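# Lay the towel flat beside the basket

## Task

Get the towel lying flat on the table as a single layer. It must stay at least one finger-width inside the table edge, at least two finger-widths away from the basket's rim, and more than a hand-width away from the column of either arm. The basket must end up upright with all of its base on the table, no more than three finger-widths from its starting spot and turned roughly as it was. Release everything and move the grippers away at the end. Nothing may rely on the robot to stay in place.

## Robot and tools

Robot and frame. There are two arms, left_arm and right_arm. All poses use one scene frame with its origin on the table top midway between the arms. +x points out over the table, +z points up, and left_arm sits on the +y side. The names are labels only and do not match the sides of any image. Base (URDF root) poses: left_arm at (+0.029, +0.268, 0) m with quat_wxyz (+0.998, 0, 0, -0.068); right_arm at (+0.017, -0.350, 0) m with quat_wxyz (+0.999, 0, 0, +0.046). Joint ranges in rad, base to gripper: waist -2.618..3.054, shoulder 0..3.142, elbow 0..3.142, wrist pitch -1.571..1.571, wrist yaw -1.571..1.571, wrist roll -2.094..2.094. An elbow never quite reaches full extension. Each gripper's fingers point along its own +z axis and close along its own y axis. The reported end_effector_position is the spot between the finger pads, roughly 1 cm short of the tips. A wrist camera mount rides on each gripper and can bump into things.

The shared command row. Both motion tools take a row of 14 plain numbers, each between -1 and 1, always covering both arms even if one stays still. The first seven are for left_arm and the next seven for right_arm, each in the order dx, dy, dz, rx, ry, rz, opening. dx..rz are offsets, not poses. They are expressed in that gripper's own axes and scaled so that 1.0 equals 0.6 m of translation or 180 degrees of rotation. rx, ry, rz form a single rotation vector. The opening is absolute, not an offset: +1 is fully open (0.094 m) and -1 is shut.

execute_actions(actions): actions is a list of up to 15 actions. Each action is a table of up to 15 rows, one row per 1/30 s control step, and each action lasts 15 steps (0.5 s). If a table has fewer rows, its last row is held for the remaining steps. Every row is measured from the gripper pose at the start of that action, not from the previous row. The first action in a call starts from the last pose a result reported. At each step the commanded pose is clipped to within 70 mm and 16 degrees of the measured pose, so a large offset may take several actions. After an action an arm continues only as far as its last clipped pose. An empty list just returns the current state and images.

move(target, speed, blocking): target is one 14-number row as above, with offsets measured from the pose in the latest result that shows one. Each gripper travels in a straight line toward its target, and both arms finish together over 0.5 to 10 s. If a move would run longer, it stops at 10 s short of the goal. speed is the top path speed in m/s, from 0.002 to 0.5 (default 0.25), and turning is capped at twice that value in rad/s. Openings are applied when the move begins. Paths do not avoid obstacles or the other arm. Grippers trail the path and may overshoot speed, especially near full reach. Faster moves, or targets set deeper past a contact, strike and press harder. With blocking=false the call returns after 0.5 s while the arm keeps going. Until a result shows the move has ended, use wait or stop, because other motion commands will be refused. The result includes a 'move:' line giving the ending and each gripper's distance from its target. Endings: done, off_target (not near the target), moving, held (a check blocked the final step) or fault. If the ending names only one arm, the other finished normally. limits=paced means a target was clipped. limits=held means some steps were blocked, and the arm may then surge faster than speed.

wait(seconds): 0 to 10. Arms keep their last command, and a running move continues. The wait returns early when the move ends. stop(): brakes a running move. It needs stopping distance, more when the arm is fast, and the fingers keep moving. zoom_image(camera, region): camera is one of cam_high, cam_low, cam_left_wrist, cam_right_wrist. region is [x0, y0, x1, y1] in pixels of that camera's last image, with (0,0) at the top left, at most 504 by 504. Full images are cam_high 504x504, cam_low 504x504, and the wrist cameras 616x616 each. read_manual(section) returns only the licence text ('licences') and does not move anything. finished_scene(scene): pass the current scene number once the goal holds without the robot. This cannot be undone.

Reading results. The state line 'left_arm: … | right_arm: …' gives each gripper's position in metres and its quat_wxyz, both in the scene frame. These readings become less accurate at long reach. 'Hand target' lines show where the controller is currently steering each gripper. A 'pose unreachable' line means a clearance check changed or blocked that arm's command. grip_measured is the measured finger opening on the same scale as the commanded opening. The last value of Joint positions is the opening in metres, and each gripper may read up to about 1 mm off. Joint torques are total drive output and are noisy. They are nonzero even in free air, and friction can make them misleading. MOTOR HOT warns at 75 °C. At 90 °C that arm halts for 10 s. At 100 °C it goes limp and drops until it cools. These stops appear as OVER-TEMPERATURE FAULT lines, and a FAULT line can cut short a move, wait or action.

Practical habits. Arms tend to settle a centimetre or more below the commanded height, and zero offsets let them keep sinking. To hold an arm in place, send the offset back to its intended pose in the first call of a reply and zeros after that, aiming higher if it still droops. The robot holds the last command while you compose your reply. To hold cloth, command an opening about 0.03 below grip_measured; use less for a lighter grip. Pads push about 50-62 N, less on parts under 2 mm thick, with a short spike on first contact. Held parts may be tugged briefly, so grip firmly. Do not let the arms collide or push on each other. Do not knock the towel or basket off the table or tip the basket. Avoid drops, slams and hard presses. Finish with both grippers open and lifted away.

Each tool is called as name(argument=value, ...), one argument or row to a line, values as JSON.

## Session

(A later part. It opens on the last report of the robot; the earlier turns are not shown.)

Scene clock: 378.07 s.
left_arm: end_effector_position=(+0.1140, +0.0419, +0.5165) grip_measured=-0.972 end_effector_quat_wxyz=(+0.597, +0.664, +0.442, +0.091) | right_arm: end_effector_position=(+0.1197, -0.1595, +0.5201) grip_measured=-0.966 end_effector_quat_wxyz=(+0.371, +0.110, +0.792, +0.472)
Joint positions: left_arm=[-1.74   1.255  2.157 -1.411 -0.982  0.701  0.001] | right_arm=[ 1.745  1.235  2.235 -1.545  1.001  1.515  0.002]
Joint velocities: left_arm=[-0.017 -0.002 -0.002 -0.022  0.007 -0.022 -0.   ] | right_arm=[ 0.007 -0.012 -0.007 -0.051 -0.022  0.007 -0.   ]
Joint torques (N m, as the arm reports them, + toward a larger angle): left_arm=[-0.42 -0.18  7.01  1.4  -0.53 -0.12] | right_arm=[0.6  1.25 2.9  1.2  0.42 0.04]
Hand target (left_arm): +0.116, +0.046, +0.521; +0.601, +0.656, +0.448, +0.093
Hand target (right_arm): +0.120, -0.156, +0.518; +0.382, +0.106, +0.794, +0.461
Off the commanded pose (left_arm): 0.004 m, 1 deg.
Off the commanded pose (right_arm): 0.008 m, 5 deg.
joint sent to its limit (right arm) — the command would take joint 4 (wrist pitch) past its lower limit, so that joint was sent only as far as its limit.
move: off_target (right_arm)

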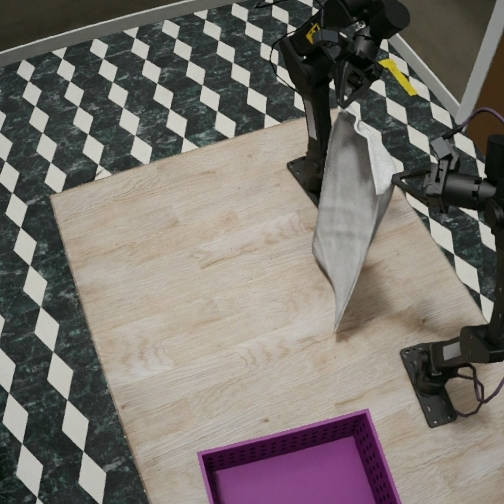

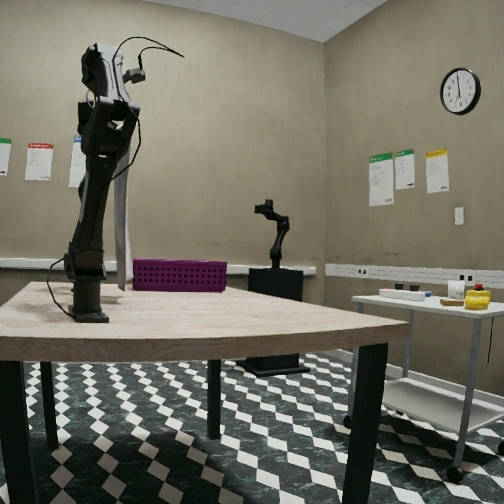

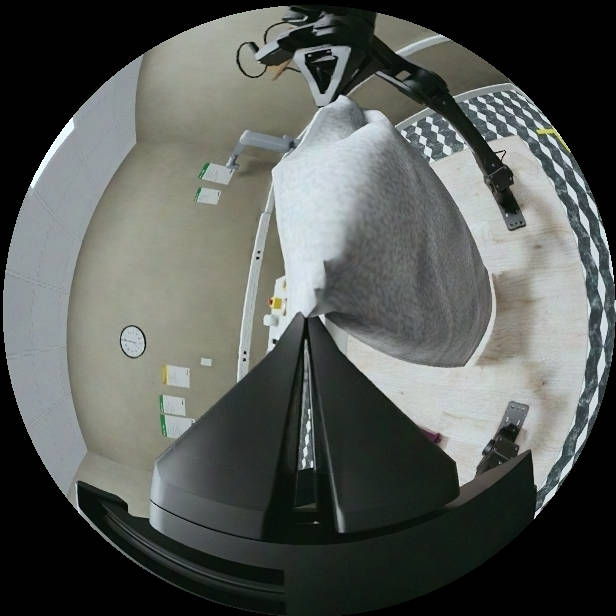

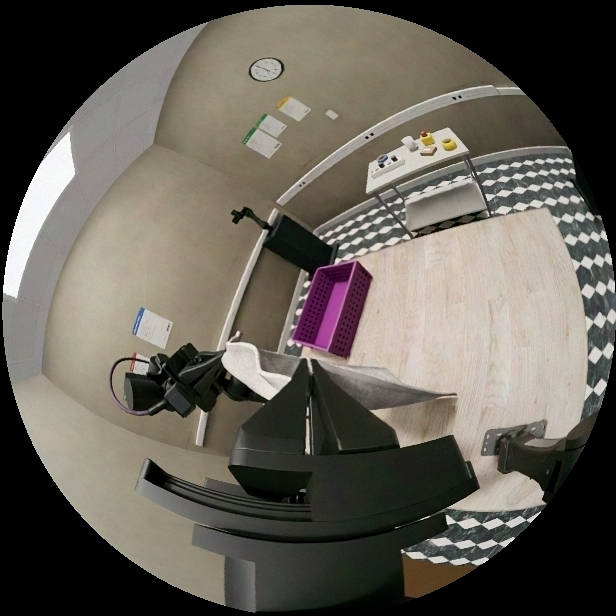

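move(
  target=[0.307,-0.108,0.278,0.042,0.083,0,-1, -0.063,-0.299,0.2935,0.09,-0.0125,0,-1],
  speed=0.1,
)

Scene clock: 395.33 s.
left_arm: end_effector_position=(+0.2961, +0.0419, +0.3462) grip_measured=-0.972 end_effector_quat_wxyz=(+0.494, +0.680, +0.520, +0.149) | right_arm: end_effector_position=(+0.2925, -0.1578, +0.3414) grip_measured=-0.966 end_effector_quat_wxyz=(+0.372, +0.166, +0.843, +0.350)
Joint positions: left_arm=[-0.636  1.113  1.311 -0.688 -0.129  1.143  0.001] | right_arm=[ 0.557  1.063  1.279 -0.716  0.077  0.992  0.002]
Joint velocities: left_arm=[-0.002  0.017 -0.007  0.007 -0.007  0.022 -0.   ] | right_arm=[ 0.007 -0.017 -0.007 -0.037 -0.066 -0.095  0.001]
Joint torques (N m, as the arm reports them, + toward a larger angle): left_arm=[ 0.64 -3.1   6.35  1.85  0.08  0.09] | right_arm=[-0.93 -1.26  7.19  1.7  -0.03 -0.17]
Hand target (left_arm): +0.297, +0.042, +0.337; +0.486, +0.686, +0.521, +0.147
Hand target (right_arm): +0.297, -0.158, +0.343; +0.377, +0.165, +0.841, +0.351
Off the commanded pose (left_arm): 0.008 m, 1 deg.
Off the commanded pose (right_arm): 0.007 m, 1 deg.
move: done

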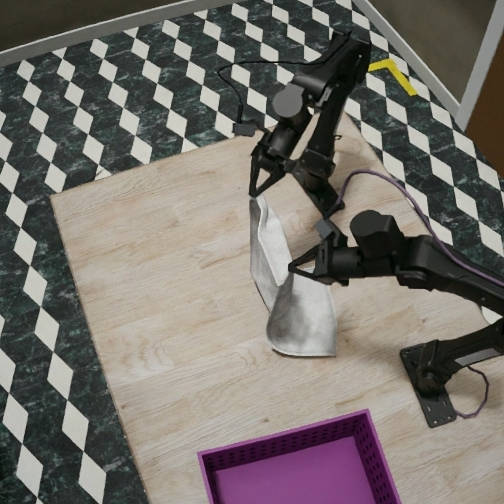

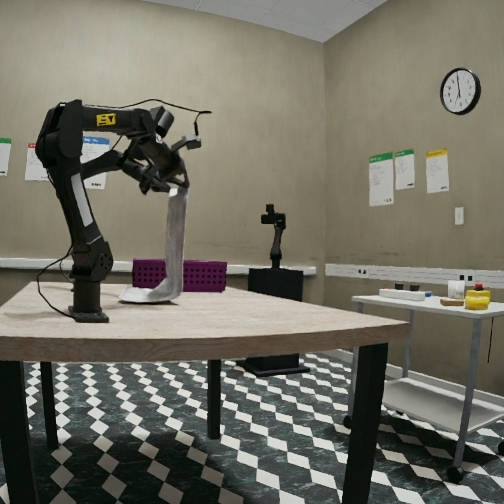

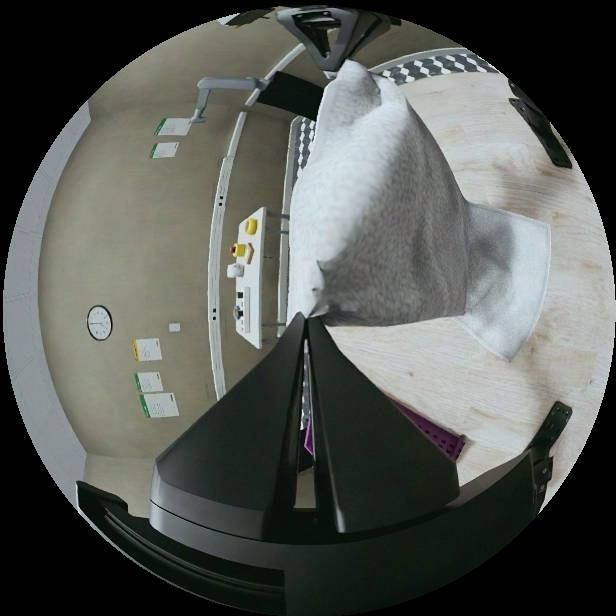

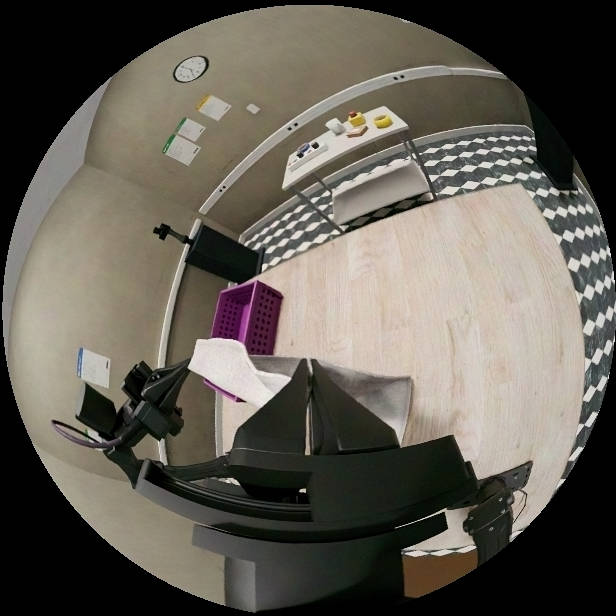

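zoom_image(
  camera="cam_high",
  region=[200, 180, 420, 400],
)

zoom_image(
  camera="cam_low",
  region=[60, 180, 260, 330],
)

Region (200, 180, 420, 400) of cam_high's 504x504 image, scaled by 2.291, with more detail than that image has.

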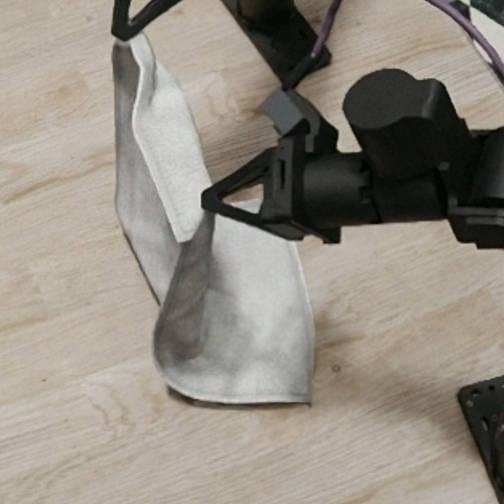

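Region (60, 180, 260, 330) of cam_low's 504x504 image, scaled by 2.520, with more detail than that image has; it fills the top 378 rows of this view, and the rest is white.

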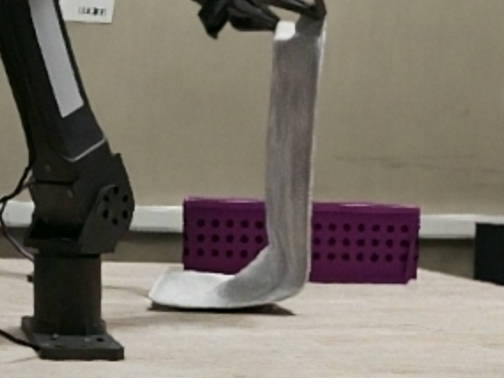

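move(
  target=[0.2065,-0.0825,0.326,0.046,0.084,0,-1, -0.0435,-0.1915,0.340,0.09,-0.009,0,-1],
  speed=0.1,
)

Scene clock: 414.83 s.
left_arm: end_effector_position=(+0.4509, +0.0396, +0.1662) grip_measured=-0.972 end_effector_quat_wxyz=(+0.367, +0.695, +0.589, +0.188) | right_arm: end_effector_position=(+0.4449, -0.1548, +0.1588) grip_measured=-0.966 end_effector_quat_wxyz=(+0.336, +0.218, +0.889, +0.220)
Joint positions: left_arm=[-0.404  1.676  1.234 -0.285 -0.108  1.246  0.001] | right_arm=[ 0.369  1.655  1.197 -0.289  0.089  0.903  0.002]
Joint velocities: left_arm=[-0.022 -0.002 -0.012  0.037 -0.081  0.051 -0.001] | right_arm=[ 0.002 -0.007 -0.022  0.007  0.007 -0.051  0.001]
Joint torques (N m, as the arm reports them, + toward a larger angle): left_arm=[ 0.48 -9.34 10.95  1.59 -0.17  0.13] | right_arm=[-0.89 -6.56 10.71  1.4   0.17 -0.12]
Hand target (left_arm): +0.458, +0.042, +0.175; +0.370, +0.690, +0.589, +0.199
Hand target (right_arm): +0.457, -0.158, +0.174; +0.358, +0.221, +0.879, +0.224
Off the commanded pose (left_arm): 0.014 m, 2 deg.
Off the commanded pose (right_arm): 0.022 m, 3 deg.
move: off_target (left_arm, right_arm)

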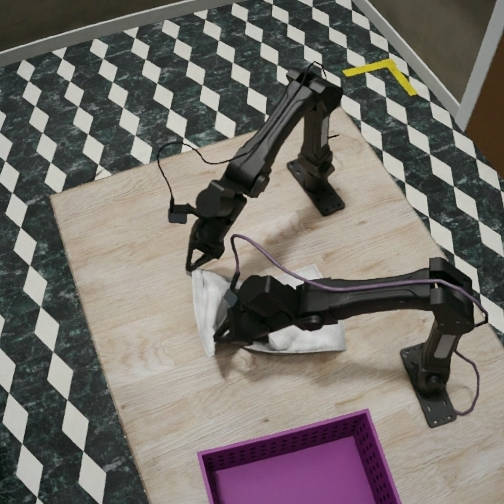

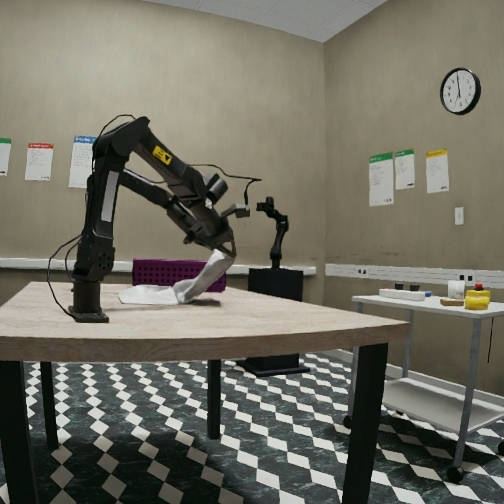

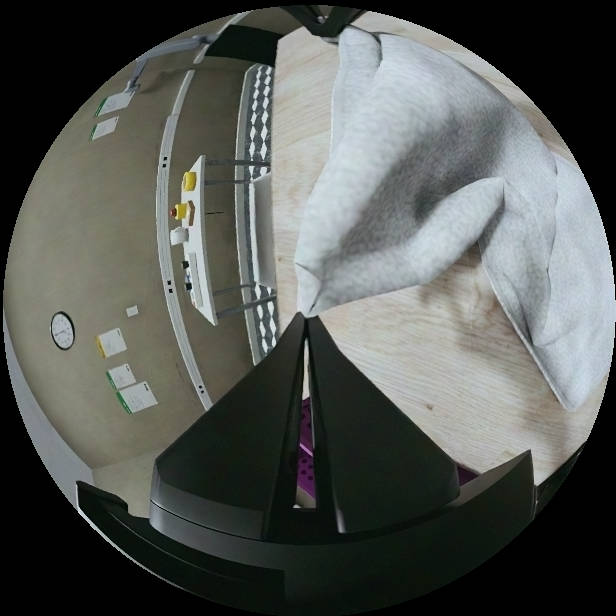

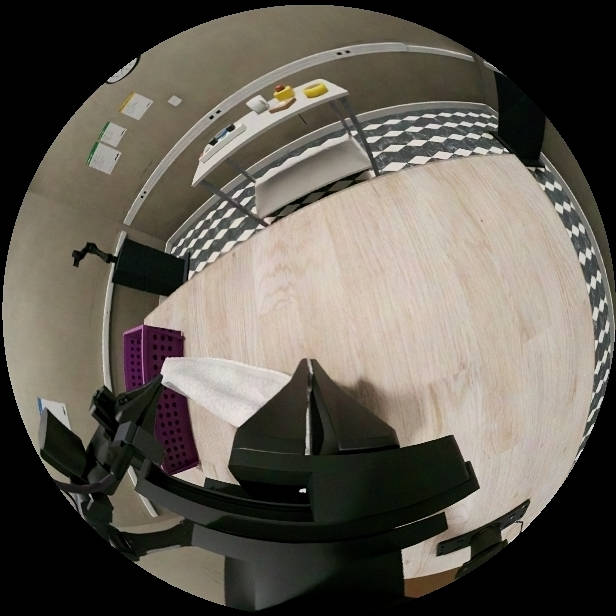

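move(
  target=[0.088,0.094,0.236,0,0,0,-1, -0.1335,0.008,0.238,0,0,0,-1],
  speed=0.08,
)

Scene clock: 424.83 s.
left_arm: end_effector_position=(+0.5964, +0.0443, +0.1028) grip_measured=-0.972 end_effector_quat_wxyz=(+0.368, +0.693, +0.590, +0.191) | right_arm: end_effector_position=(+0.5917, -0.1549, +0.0922) grip_measured=-0.966 end_effector_quat_wxyz=(+0.327, +0.219, +0.894, +0.216)
Joint positions: left_arm=[-0.24   2.216  1.721 -0.22   0.008  1.352  0.001] | right_arm=[ 0.231  2.237  1.75  -0.279 -0.015  0.809  0.002]
Joint velocities: left_arm=[-0.007  0.007  0.012 -0.007 -0.022  0.037 -0.001] | right_arm=[-0.032  0.007  0.042 -0.125  0.007  0.007 -0.   ]
Joint torques (N m, as the arm reports them, + toward a larger angle): left_arm=[  0.58 -14.28  10.94   1.4    0.11   0.11] | right_arm=[ -0.8  -11.17  10.16   1.26   0.02  -0.13]
Hand target (left_arm): +0.600, +0.046, +0.104; +0.366, +0.695, +0.589, +0.188
Hand target (right_arm): +0.599, -0.159, +0.104; +0.337, +0.217, +0.889, +0.219
Off the commanded pose (left_arm): 0.005 m, 1 deg.
Off the commanded pose (right_arm): 0.015 m, 1 deg.
move: off_target (right_arm)

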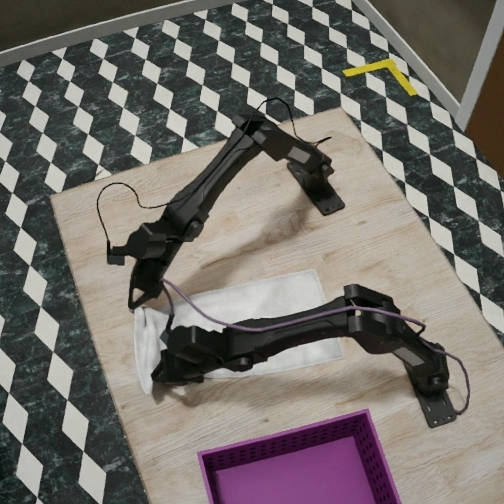

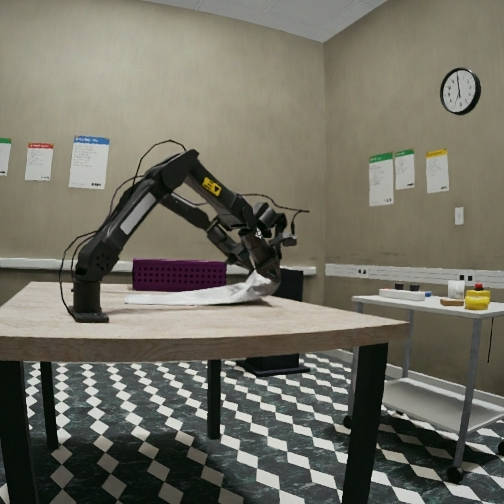

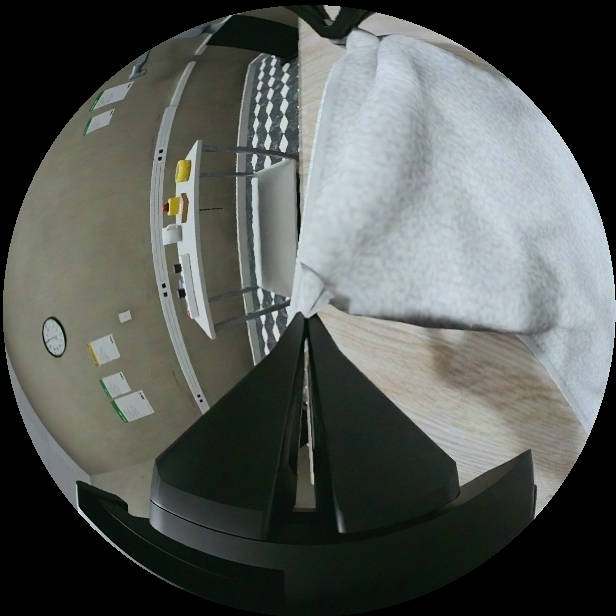

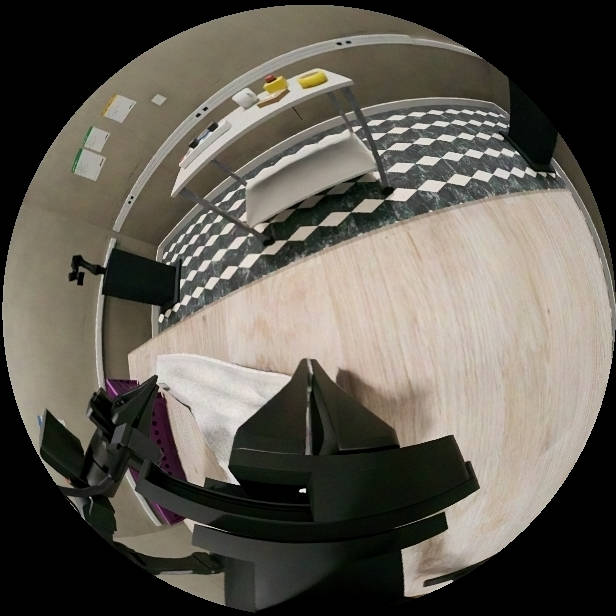

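zoom_image(
  camera="cam_high",
  region=[60, 240, 260, 420],
)

Region (60, 240, 260, 420) of cam_high's 504x504 image, scaled by 2.520, with more detail than that image has; it fills the top 454 rows of this view, and the rest is white.

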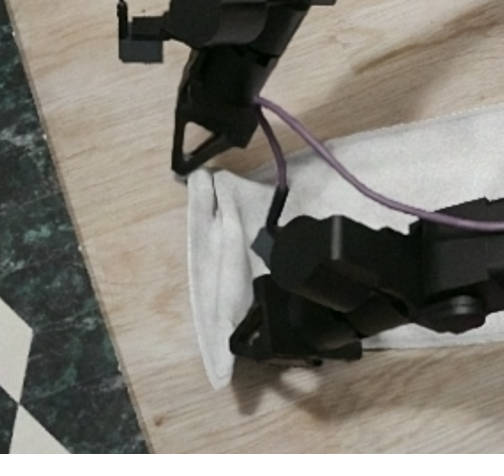

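move(
  target=[0.0415,-0.047,0.112,0,0,0,-1, -0.005,-0.043,0.1055,0,0,0,-1],
  speed=0.05,
)

zoom_image(
  camera="cam_high",
  region=[60, 240, 260, 420],
)

Scene clock: 439.53 s.
left_arm: end_effector_position=(+0.6246, +0.0463, +0.0344) grip_measured=-0.972 end_effector_quat_wxyz=(+0.367, +0.692, +0.591, +0.192) | right_arm: end_effector_position=(+0.6235, -0.1536, +0.0388) grip_measured=-0.966 end_effector_quat_wxyz=(+0.324, +0.217, +0.894, +0.222)
Joint positions: left_arm=[-0.217  2.408  1.769 -0.077  0.023  1.366  0.001] | right_arm=[ 0.208  2.427  1.86  -0.198 -0.046  0.795  0.002]
Joint velocities: left_arm=[ 0.007  0.002 -0.002  0.051 -0.022  0.095  0.   ] | right_arm=[ 0.012  0.002 -0.007 -0.022 -0.037 -0.066 -0.001]
Joint torques (N m, as the arm reports them, + toward a larger angle): left_arm=[  0.73 -15.13  10.34   1.55   0.15   0.1 ] | right_arm=[ -1.15 -10.86   9.45   1.29   0.06  -0.14]
Hand target (left_arm): +0.630, +0.049, +0.033; +0.368, +0.693, +0.590, +0.191
Hand target (right_arm): +0.629, -0.162, +0.036; +0.327, +0.219, +0.894, +0.215
Off the commanded pose (left_arm): 0.007 m, 0 deg.
Off the commanded pose (right_arm): 0.011 m, 1 deg.
move: off_target (right_arm)

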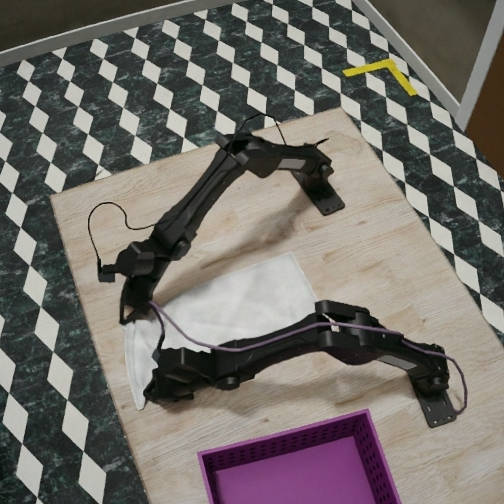

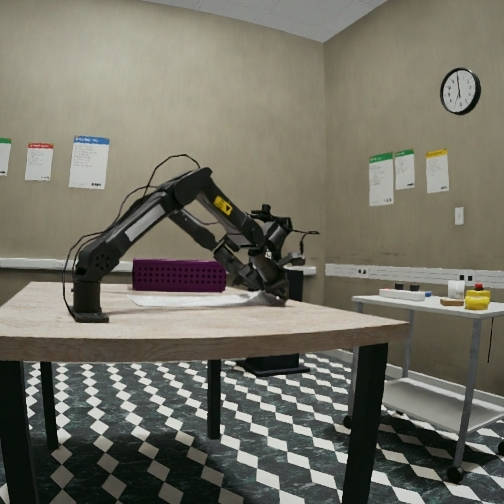

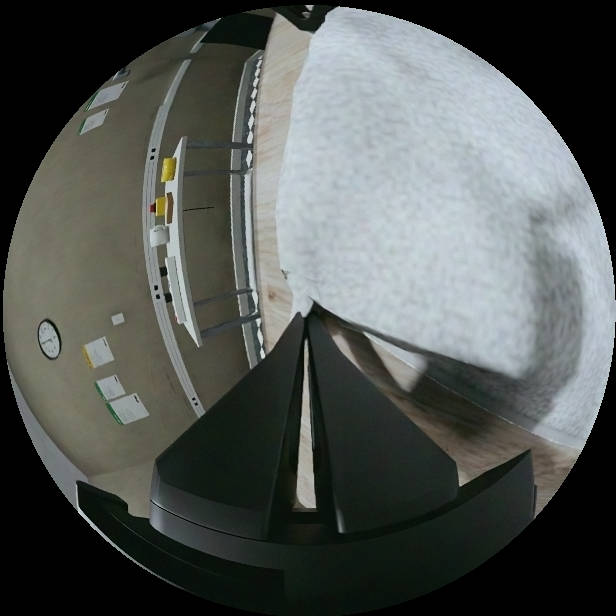

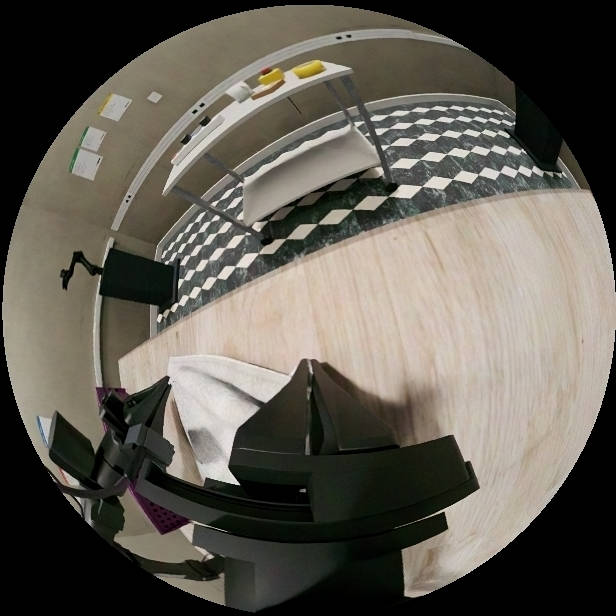

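Region (60, 240, 260, 420) of cam_high's 504x504 image, scaled by 2.520, with more detail than that image has; it fills the top 454 rows of this view, and the rest is white.

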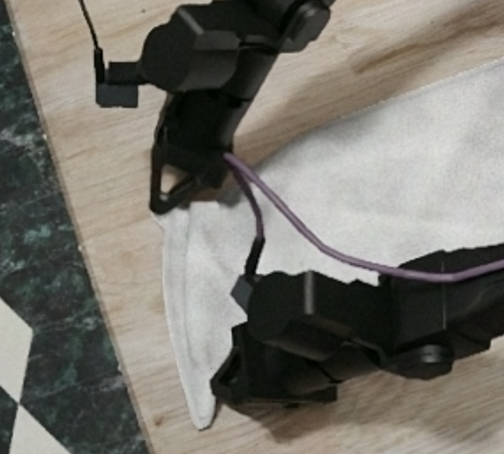

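execute_actions(
  actions=[
    [[0,0,0,0,0,0,-0.9, 0,0,0,0,0,0,-0.9],[0,0,0,0,0,0,-0.8, 0,0,0,0,0,0,-0.8],[0,0,0,0,0,0,-0.7, 0,0,0,0,0,0,-0.7],[0,0,0,0,0,0,-0.6, 0,0,0,0,0,0,-0.6],[0,0,0,0,0,0,-0.5, 0,0,0,0,0,0,-0.5]],
  ],
)

zoom_image(
  camera="cam_high",
  region=[60, 240, 260, 420],
)

Scene clock: 443.90 s.
left_arm: end_effector_position=(+0.6258, +0.0459, +0.0359) grip_measured=-0.502 end_effector_quat_wxyz=(+0.370, +0.691, +0.590, +0.194) | right_arm: end_effector_position=(+0.6240, -0.1535, +0.0394) grip_measured=-0.503 end_effector_quat_wxyz=(+0.325, +0.216, +0.893, +0.223)
Joint positions: left_arm=[-0.217  2.408  1.77  -0.071  0.023  1.366  0.023] | right_arm=[ 0.208  2.427  1.86  -0.195 -0.046  0.794  0.023]
Joint velocities: left_arm=[-0.007  0.007  0.002 -0.007 -0.007 -0.022 -0.   ] | right_arm=[ 0.002 -0.022 -0.002  0.066 -0.007 -0.037 -0.   ]
Joint torques (N m, as the arm reports them, + toward a larger angle): left_arm=[ -0.04 -16.53   8.05   1.59   0.03   0.04] | right_arm=[ -0.07 -12.02   7.23   1.34   0.     0.  ]
Hand target (left_arm): +0.625, +0.046, +0.035; +0.368, +0.692, +0.591, +0.192
Hand target (right_arm): +0.624, -0.154, +0.039; +0.324, +0.217, +0.894, +0.222
Off the commanded pose (left_arm): 0.002 m, 0 deg.
Off the commanded pose (right_arm): 0.001 m, 0 deg.

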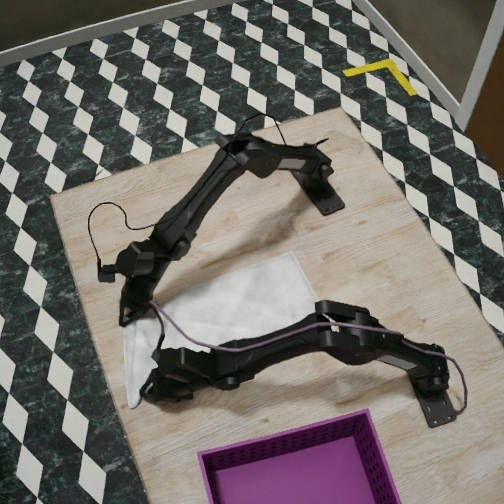

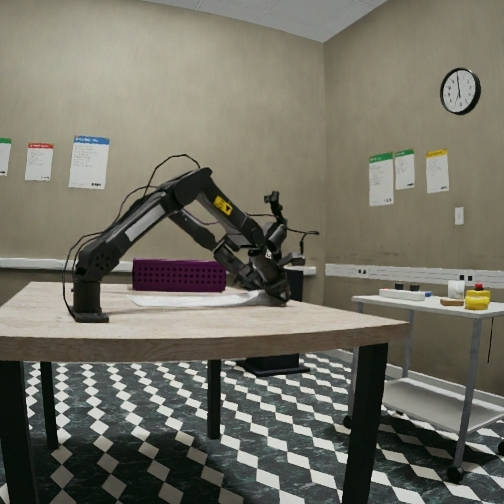

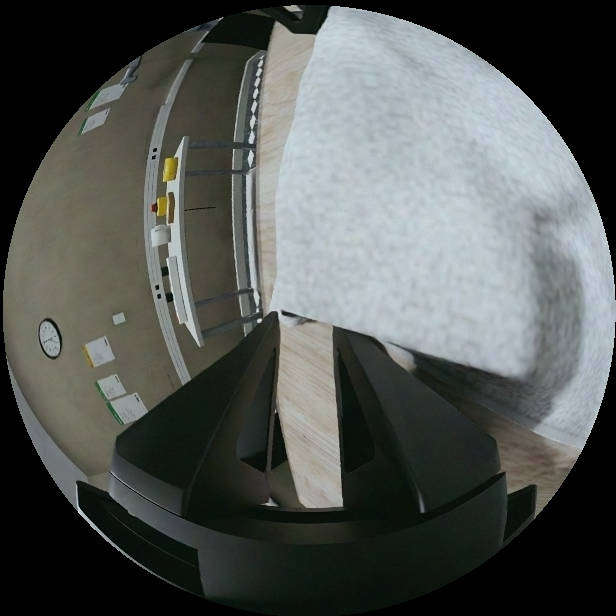

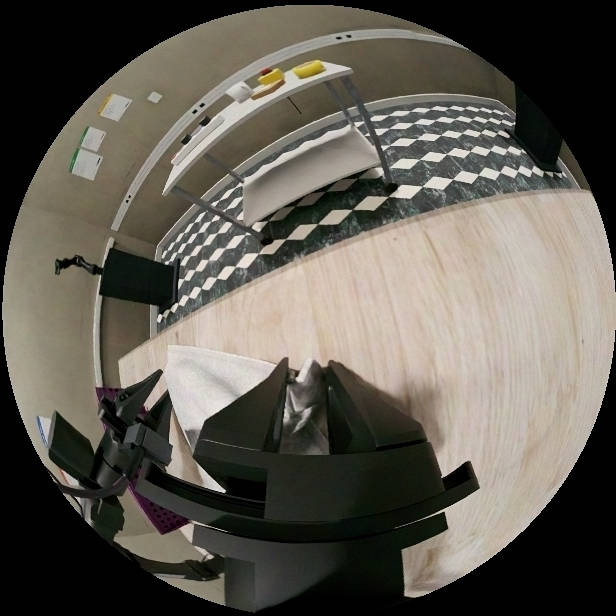

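Region (60, 240, 260, 420) of cam_high's 504x504 image, scaled by 2.520, with more detail than that image has; it fills the top 454 rows of this view, and the rest is white.

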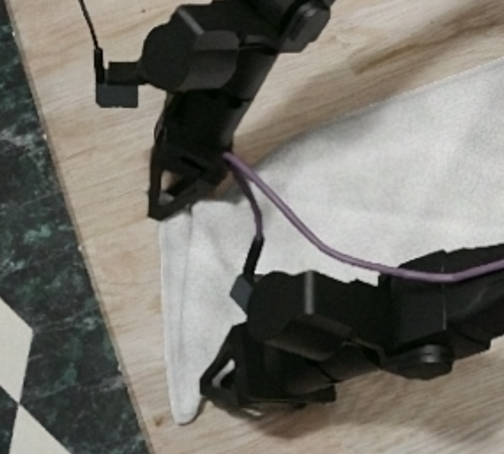

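move(
  target=[0.047,0.071,-0.085,0,0,0,-0.5, -0.119,0.011,-0.052,0,0,0,-0.5],
  speed=0.06,
)

zoom_image(
  camera="cam_high",
  region=[60, 220, 360, 440],
)

Scene clock: 451.07 s.
left_arm: end_effector_position=(+0.6258, +0.0859, +0.0887) grip_measured=-0.502 end_effector_quat_wxyz=(+0.369, +0.688, +0.592, +0.199) | right_arm: end_effector_position=(+0.6495, -0.1917, +0.0895) grip_measured=-0.503 end_effector_quat_wxyz=(+0.318, +0.220, +0.896, +0.217)
Joint positions: left_arm=[-0.144  2.284  1.77  -0.192  0.066  1.41   0.023] | right_arm=[ 0.126  2.462  2.143 -0.466 -0.1    0.739  0.023]
Joint velocities: left_arm=[-0.007 -0.012 -0.007 -0.022 -0.037  0.051 -0.001] | right_arm=[ 0.002  0.007  0.012 -0.037 -0.007  0.007 -0.001]
Joint torques (N m, as the arm reports them, + toward a larger angle): left_arm=[  0.38 -16.61   9.75   1.39   0.22   0.11] | right_arm=[ -0.39 -12.25  10.42   1.27  -0.13  -0.09]
Hand target (left_arm): +0.625, +0.087, +0.095; +0.370, +0.691, +0.590, +0.194
Hand target (right_arm): +0.655, -0.194, +0.099; +0.326, +0.216, +0.893, +0.222
Off the commanded pose (left_arm): 0.007 m, 1 deg.
Off the commanded pose (right_arm): 0.011 m, 1 deg.
move: off_target (right_arm)

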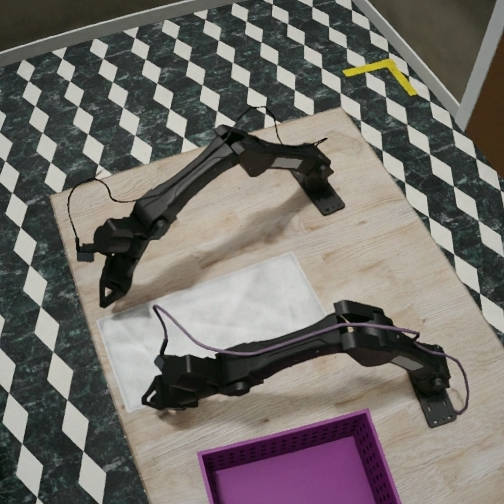

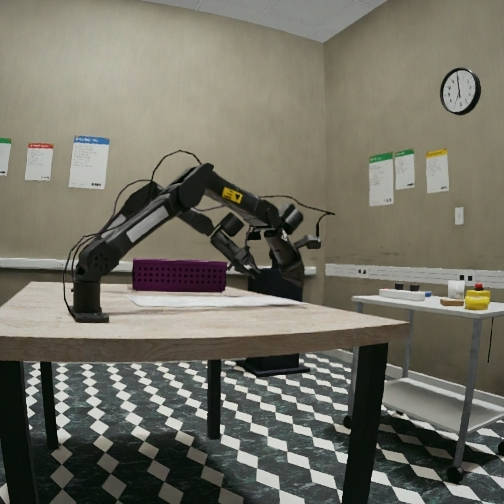

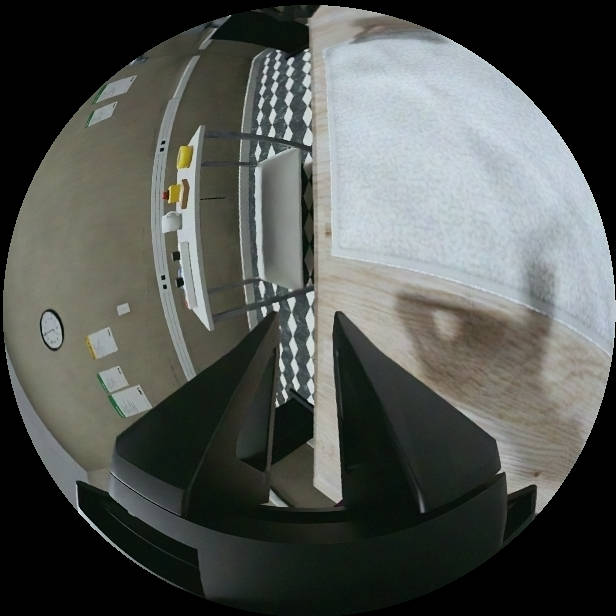

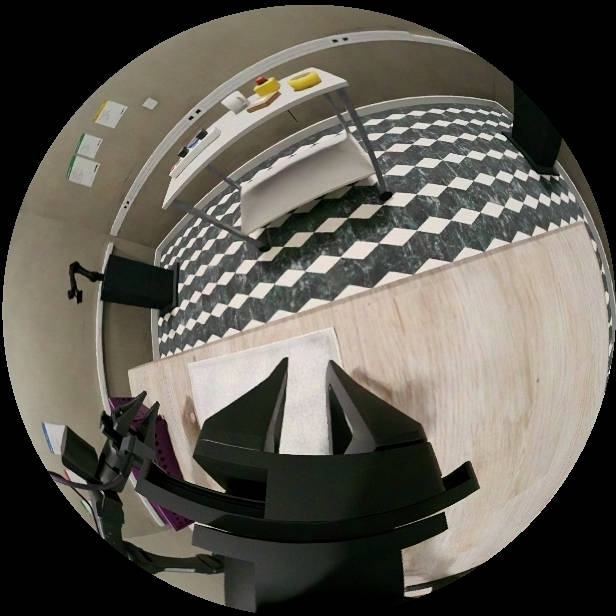

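Region (60, 220, 360, 440) of cam_high's 504x504 image, scaled by 1.680, with more detail than that image has; it fills the top 370 rows of this view, and the rest is white.

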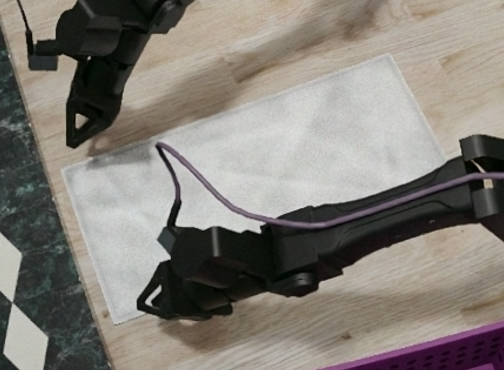

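move(
  target=[-0.079,-0.2215,-0.6485,0,0,0,-0.5, 0.669,-0.0245,-0.436,0.143,0.209,-0.145,1],
  speed=0.2,
)

zoom_image(
  camera="cam_high",
  region=[40, 180, 400, 440],
)

Scene clock: 489.70 s.
left_arm: end_effector_position=(+0.2541, +0.1514, +0.2408) grip_measured=-0.502 end_effector_quat_wxyz=(+0.366, +0.693, +0.589, +0.197) | right_arm: end_effector_position=(+0.1892, -0.0573, +0.0672) grip_measured=+1.000 end_effector_quat_wxyz=(-0.008, -0.004, +1.000, -0.005)
Joint positions: left_arm=[-0.47   0.797  0.95  -0.881 -0.175  1.206  0.023] | right_arm=[ 0.941  1.872  1.411 -1.127 -0.009  1.024  0.094]
Joint velocities: left_arm=[-0.002 -0.007  0.002 -0.037  0.081  0.022 -0.   ] | right_arm=[-0.012 -0.012 -0.007 -0.081 -0.037 -0.022  0.   ]
Joint torques (N m, as the arm reports them, + toward a larger angle): left_arm=[-0.52 -1.39 10.2   1.37 -0.19 -0.11] | right_arm=[ 0.25 -9.3   7.45  0.08 -0.03  0.09]
Hand target (left_arm): +0.251, +0.154, +0.249; +0.370, +0.688, +0.592, +0.199
Hand target (right_arm): +0.190, -0.055, +0.079; -0.003, -0.001, +1.000, +0.007
Off the commanded pose (left_arm): 0.010 m, 1 deg.
Off the commanded pose (right_arm): 0.008 m, 1 deg.
move: done

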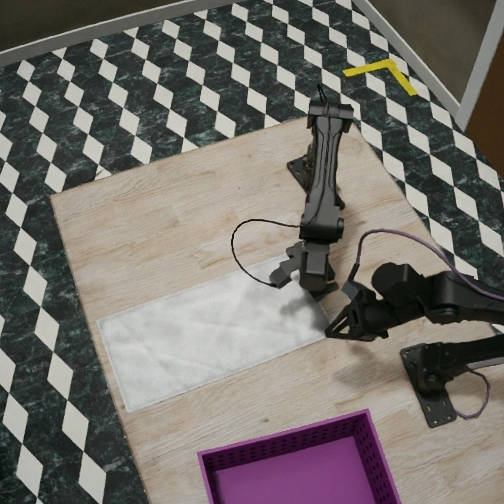

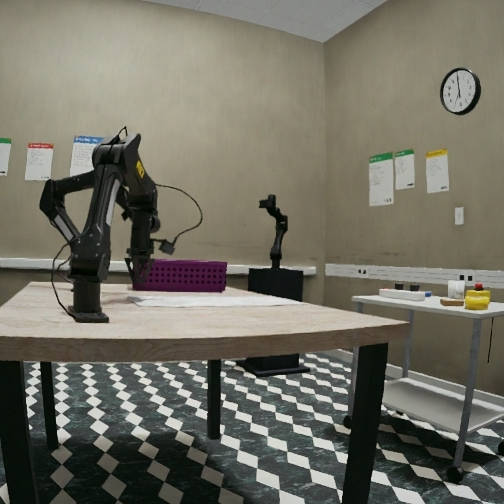

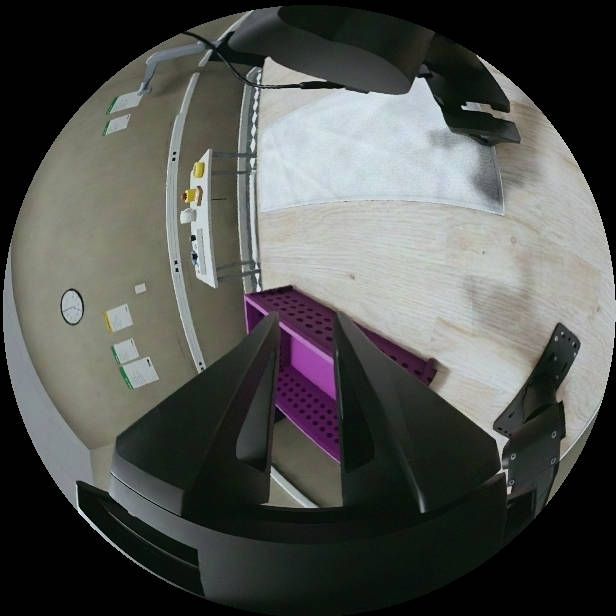

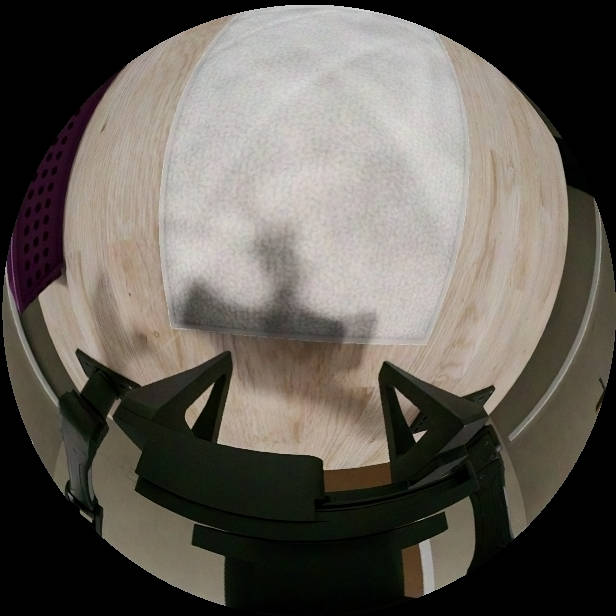

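Region (40, 180, 400, 440) of cam_high's 504x504 image, scaled by 1.400, with more detail than that image has.

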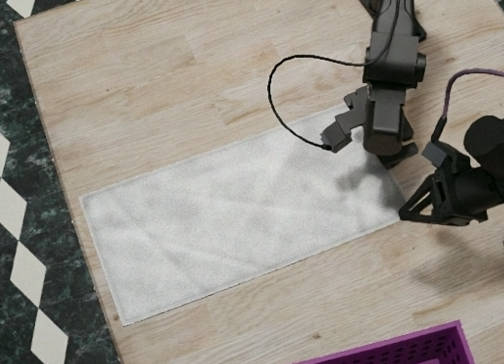

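execute_actions(
  actions=[
    [[0,0,-0.012,0,0,0,-0.5, -0.03,0.003,0.045,0,0,0,1]],
    [[0,0,0,0,0,0,-0.5, -0.005,0,0.025,0,0,0,1]],
  ],
)

Scene clock: 499.17 s.
left_arm: end_effector_position=(+0.2543, +0.1516, +0.2409) grip_measured=-0.502 end_effector_quat_wxyz=(+0.366, +0.692, +0.590, +0.197) | right_arm: end_effector_position=(+0.2025, -0.0578, +0.0258) grip_measured=+1.000 end_effector_quat_wxyz=(-0.015, -0.004, +1.000, -0.014)
Joint positions: left_arm=[-0.47   0.797  0.95  -0.88  -0.177  1.205  0.023] | right_arm=[ 0.907  1.96   1.36  -1.01  -0.01   0.991  0.094]
Joint velocities: left_arm=[ 0.007 -0.012  0.017  0.037 -0.007  0.022  0.001] | right_arm=[-0.012 -0.002  0.017  0.022 -0.051 -0.007  0.   ]
Joint torques (N m, as the arm reports them, + toward a larger angle): left_arm=[ 0.04 -0.4   7.94  1.63 -0.08  0.01] | right_arm=[-0.38 -7.76  5.46  0.17  0.01 -0.06]
Hand target (left_arm): +0.254, +0.152, +0.240; +0.364, +0.693, +0.590, +0.197
Hand target (right_arm): +0.205, -0.058, +0.024; -0.013, -0.003, +1.000, -0.012
Off the commanded pose (left_arm): 0.001 m, 0 deg.
Off the commanded pose (right_arm): 0.004 m, 0 deg.

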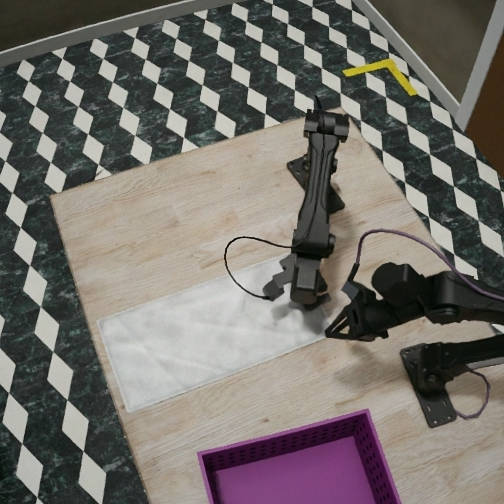

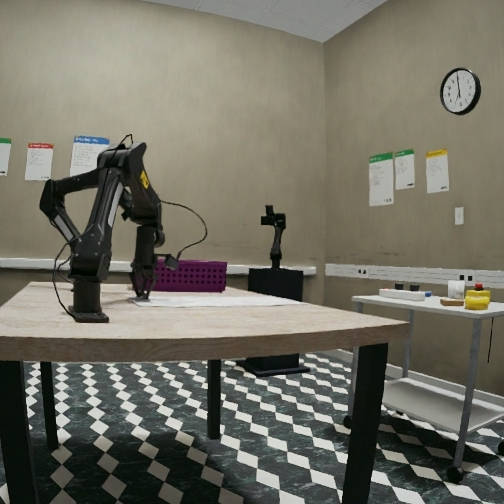

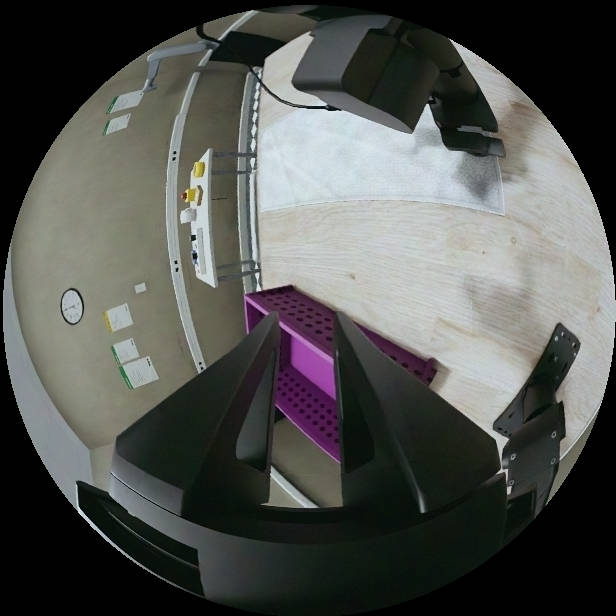

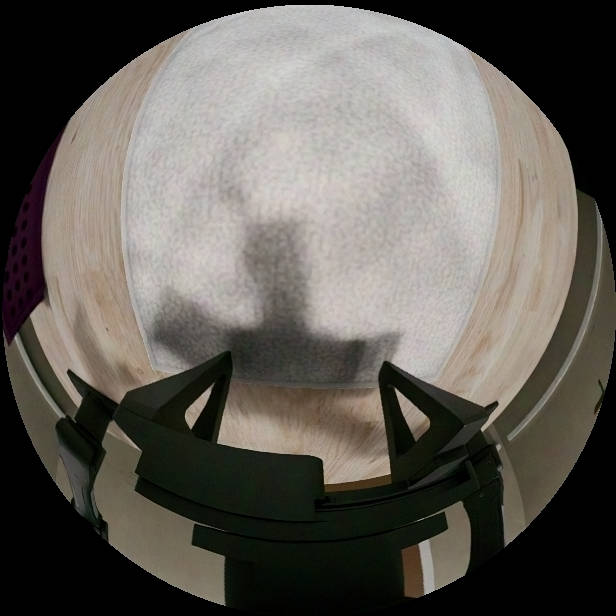

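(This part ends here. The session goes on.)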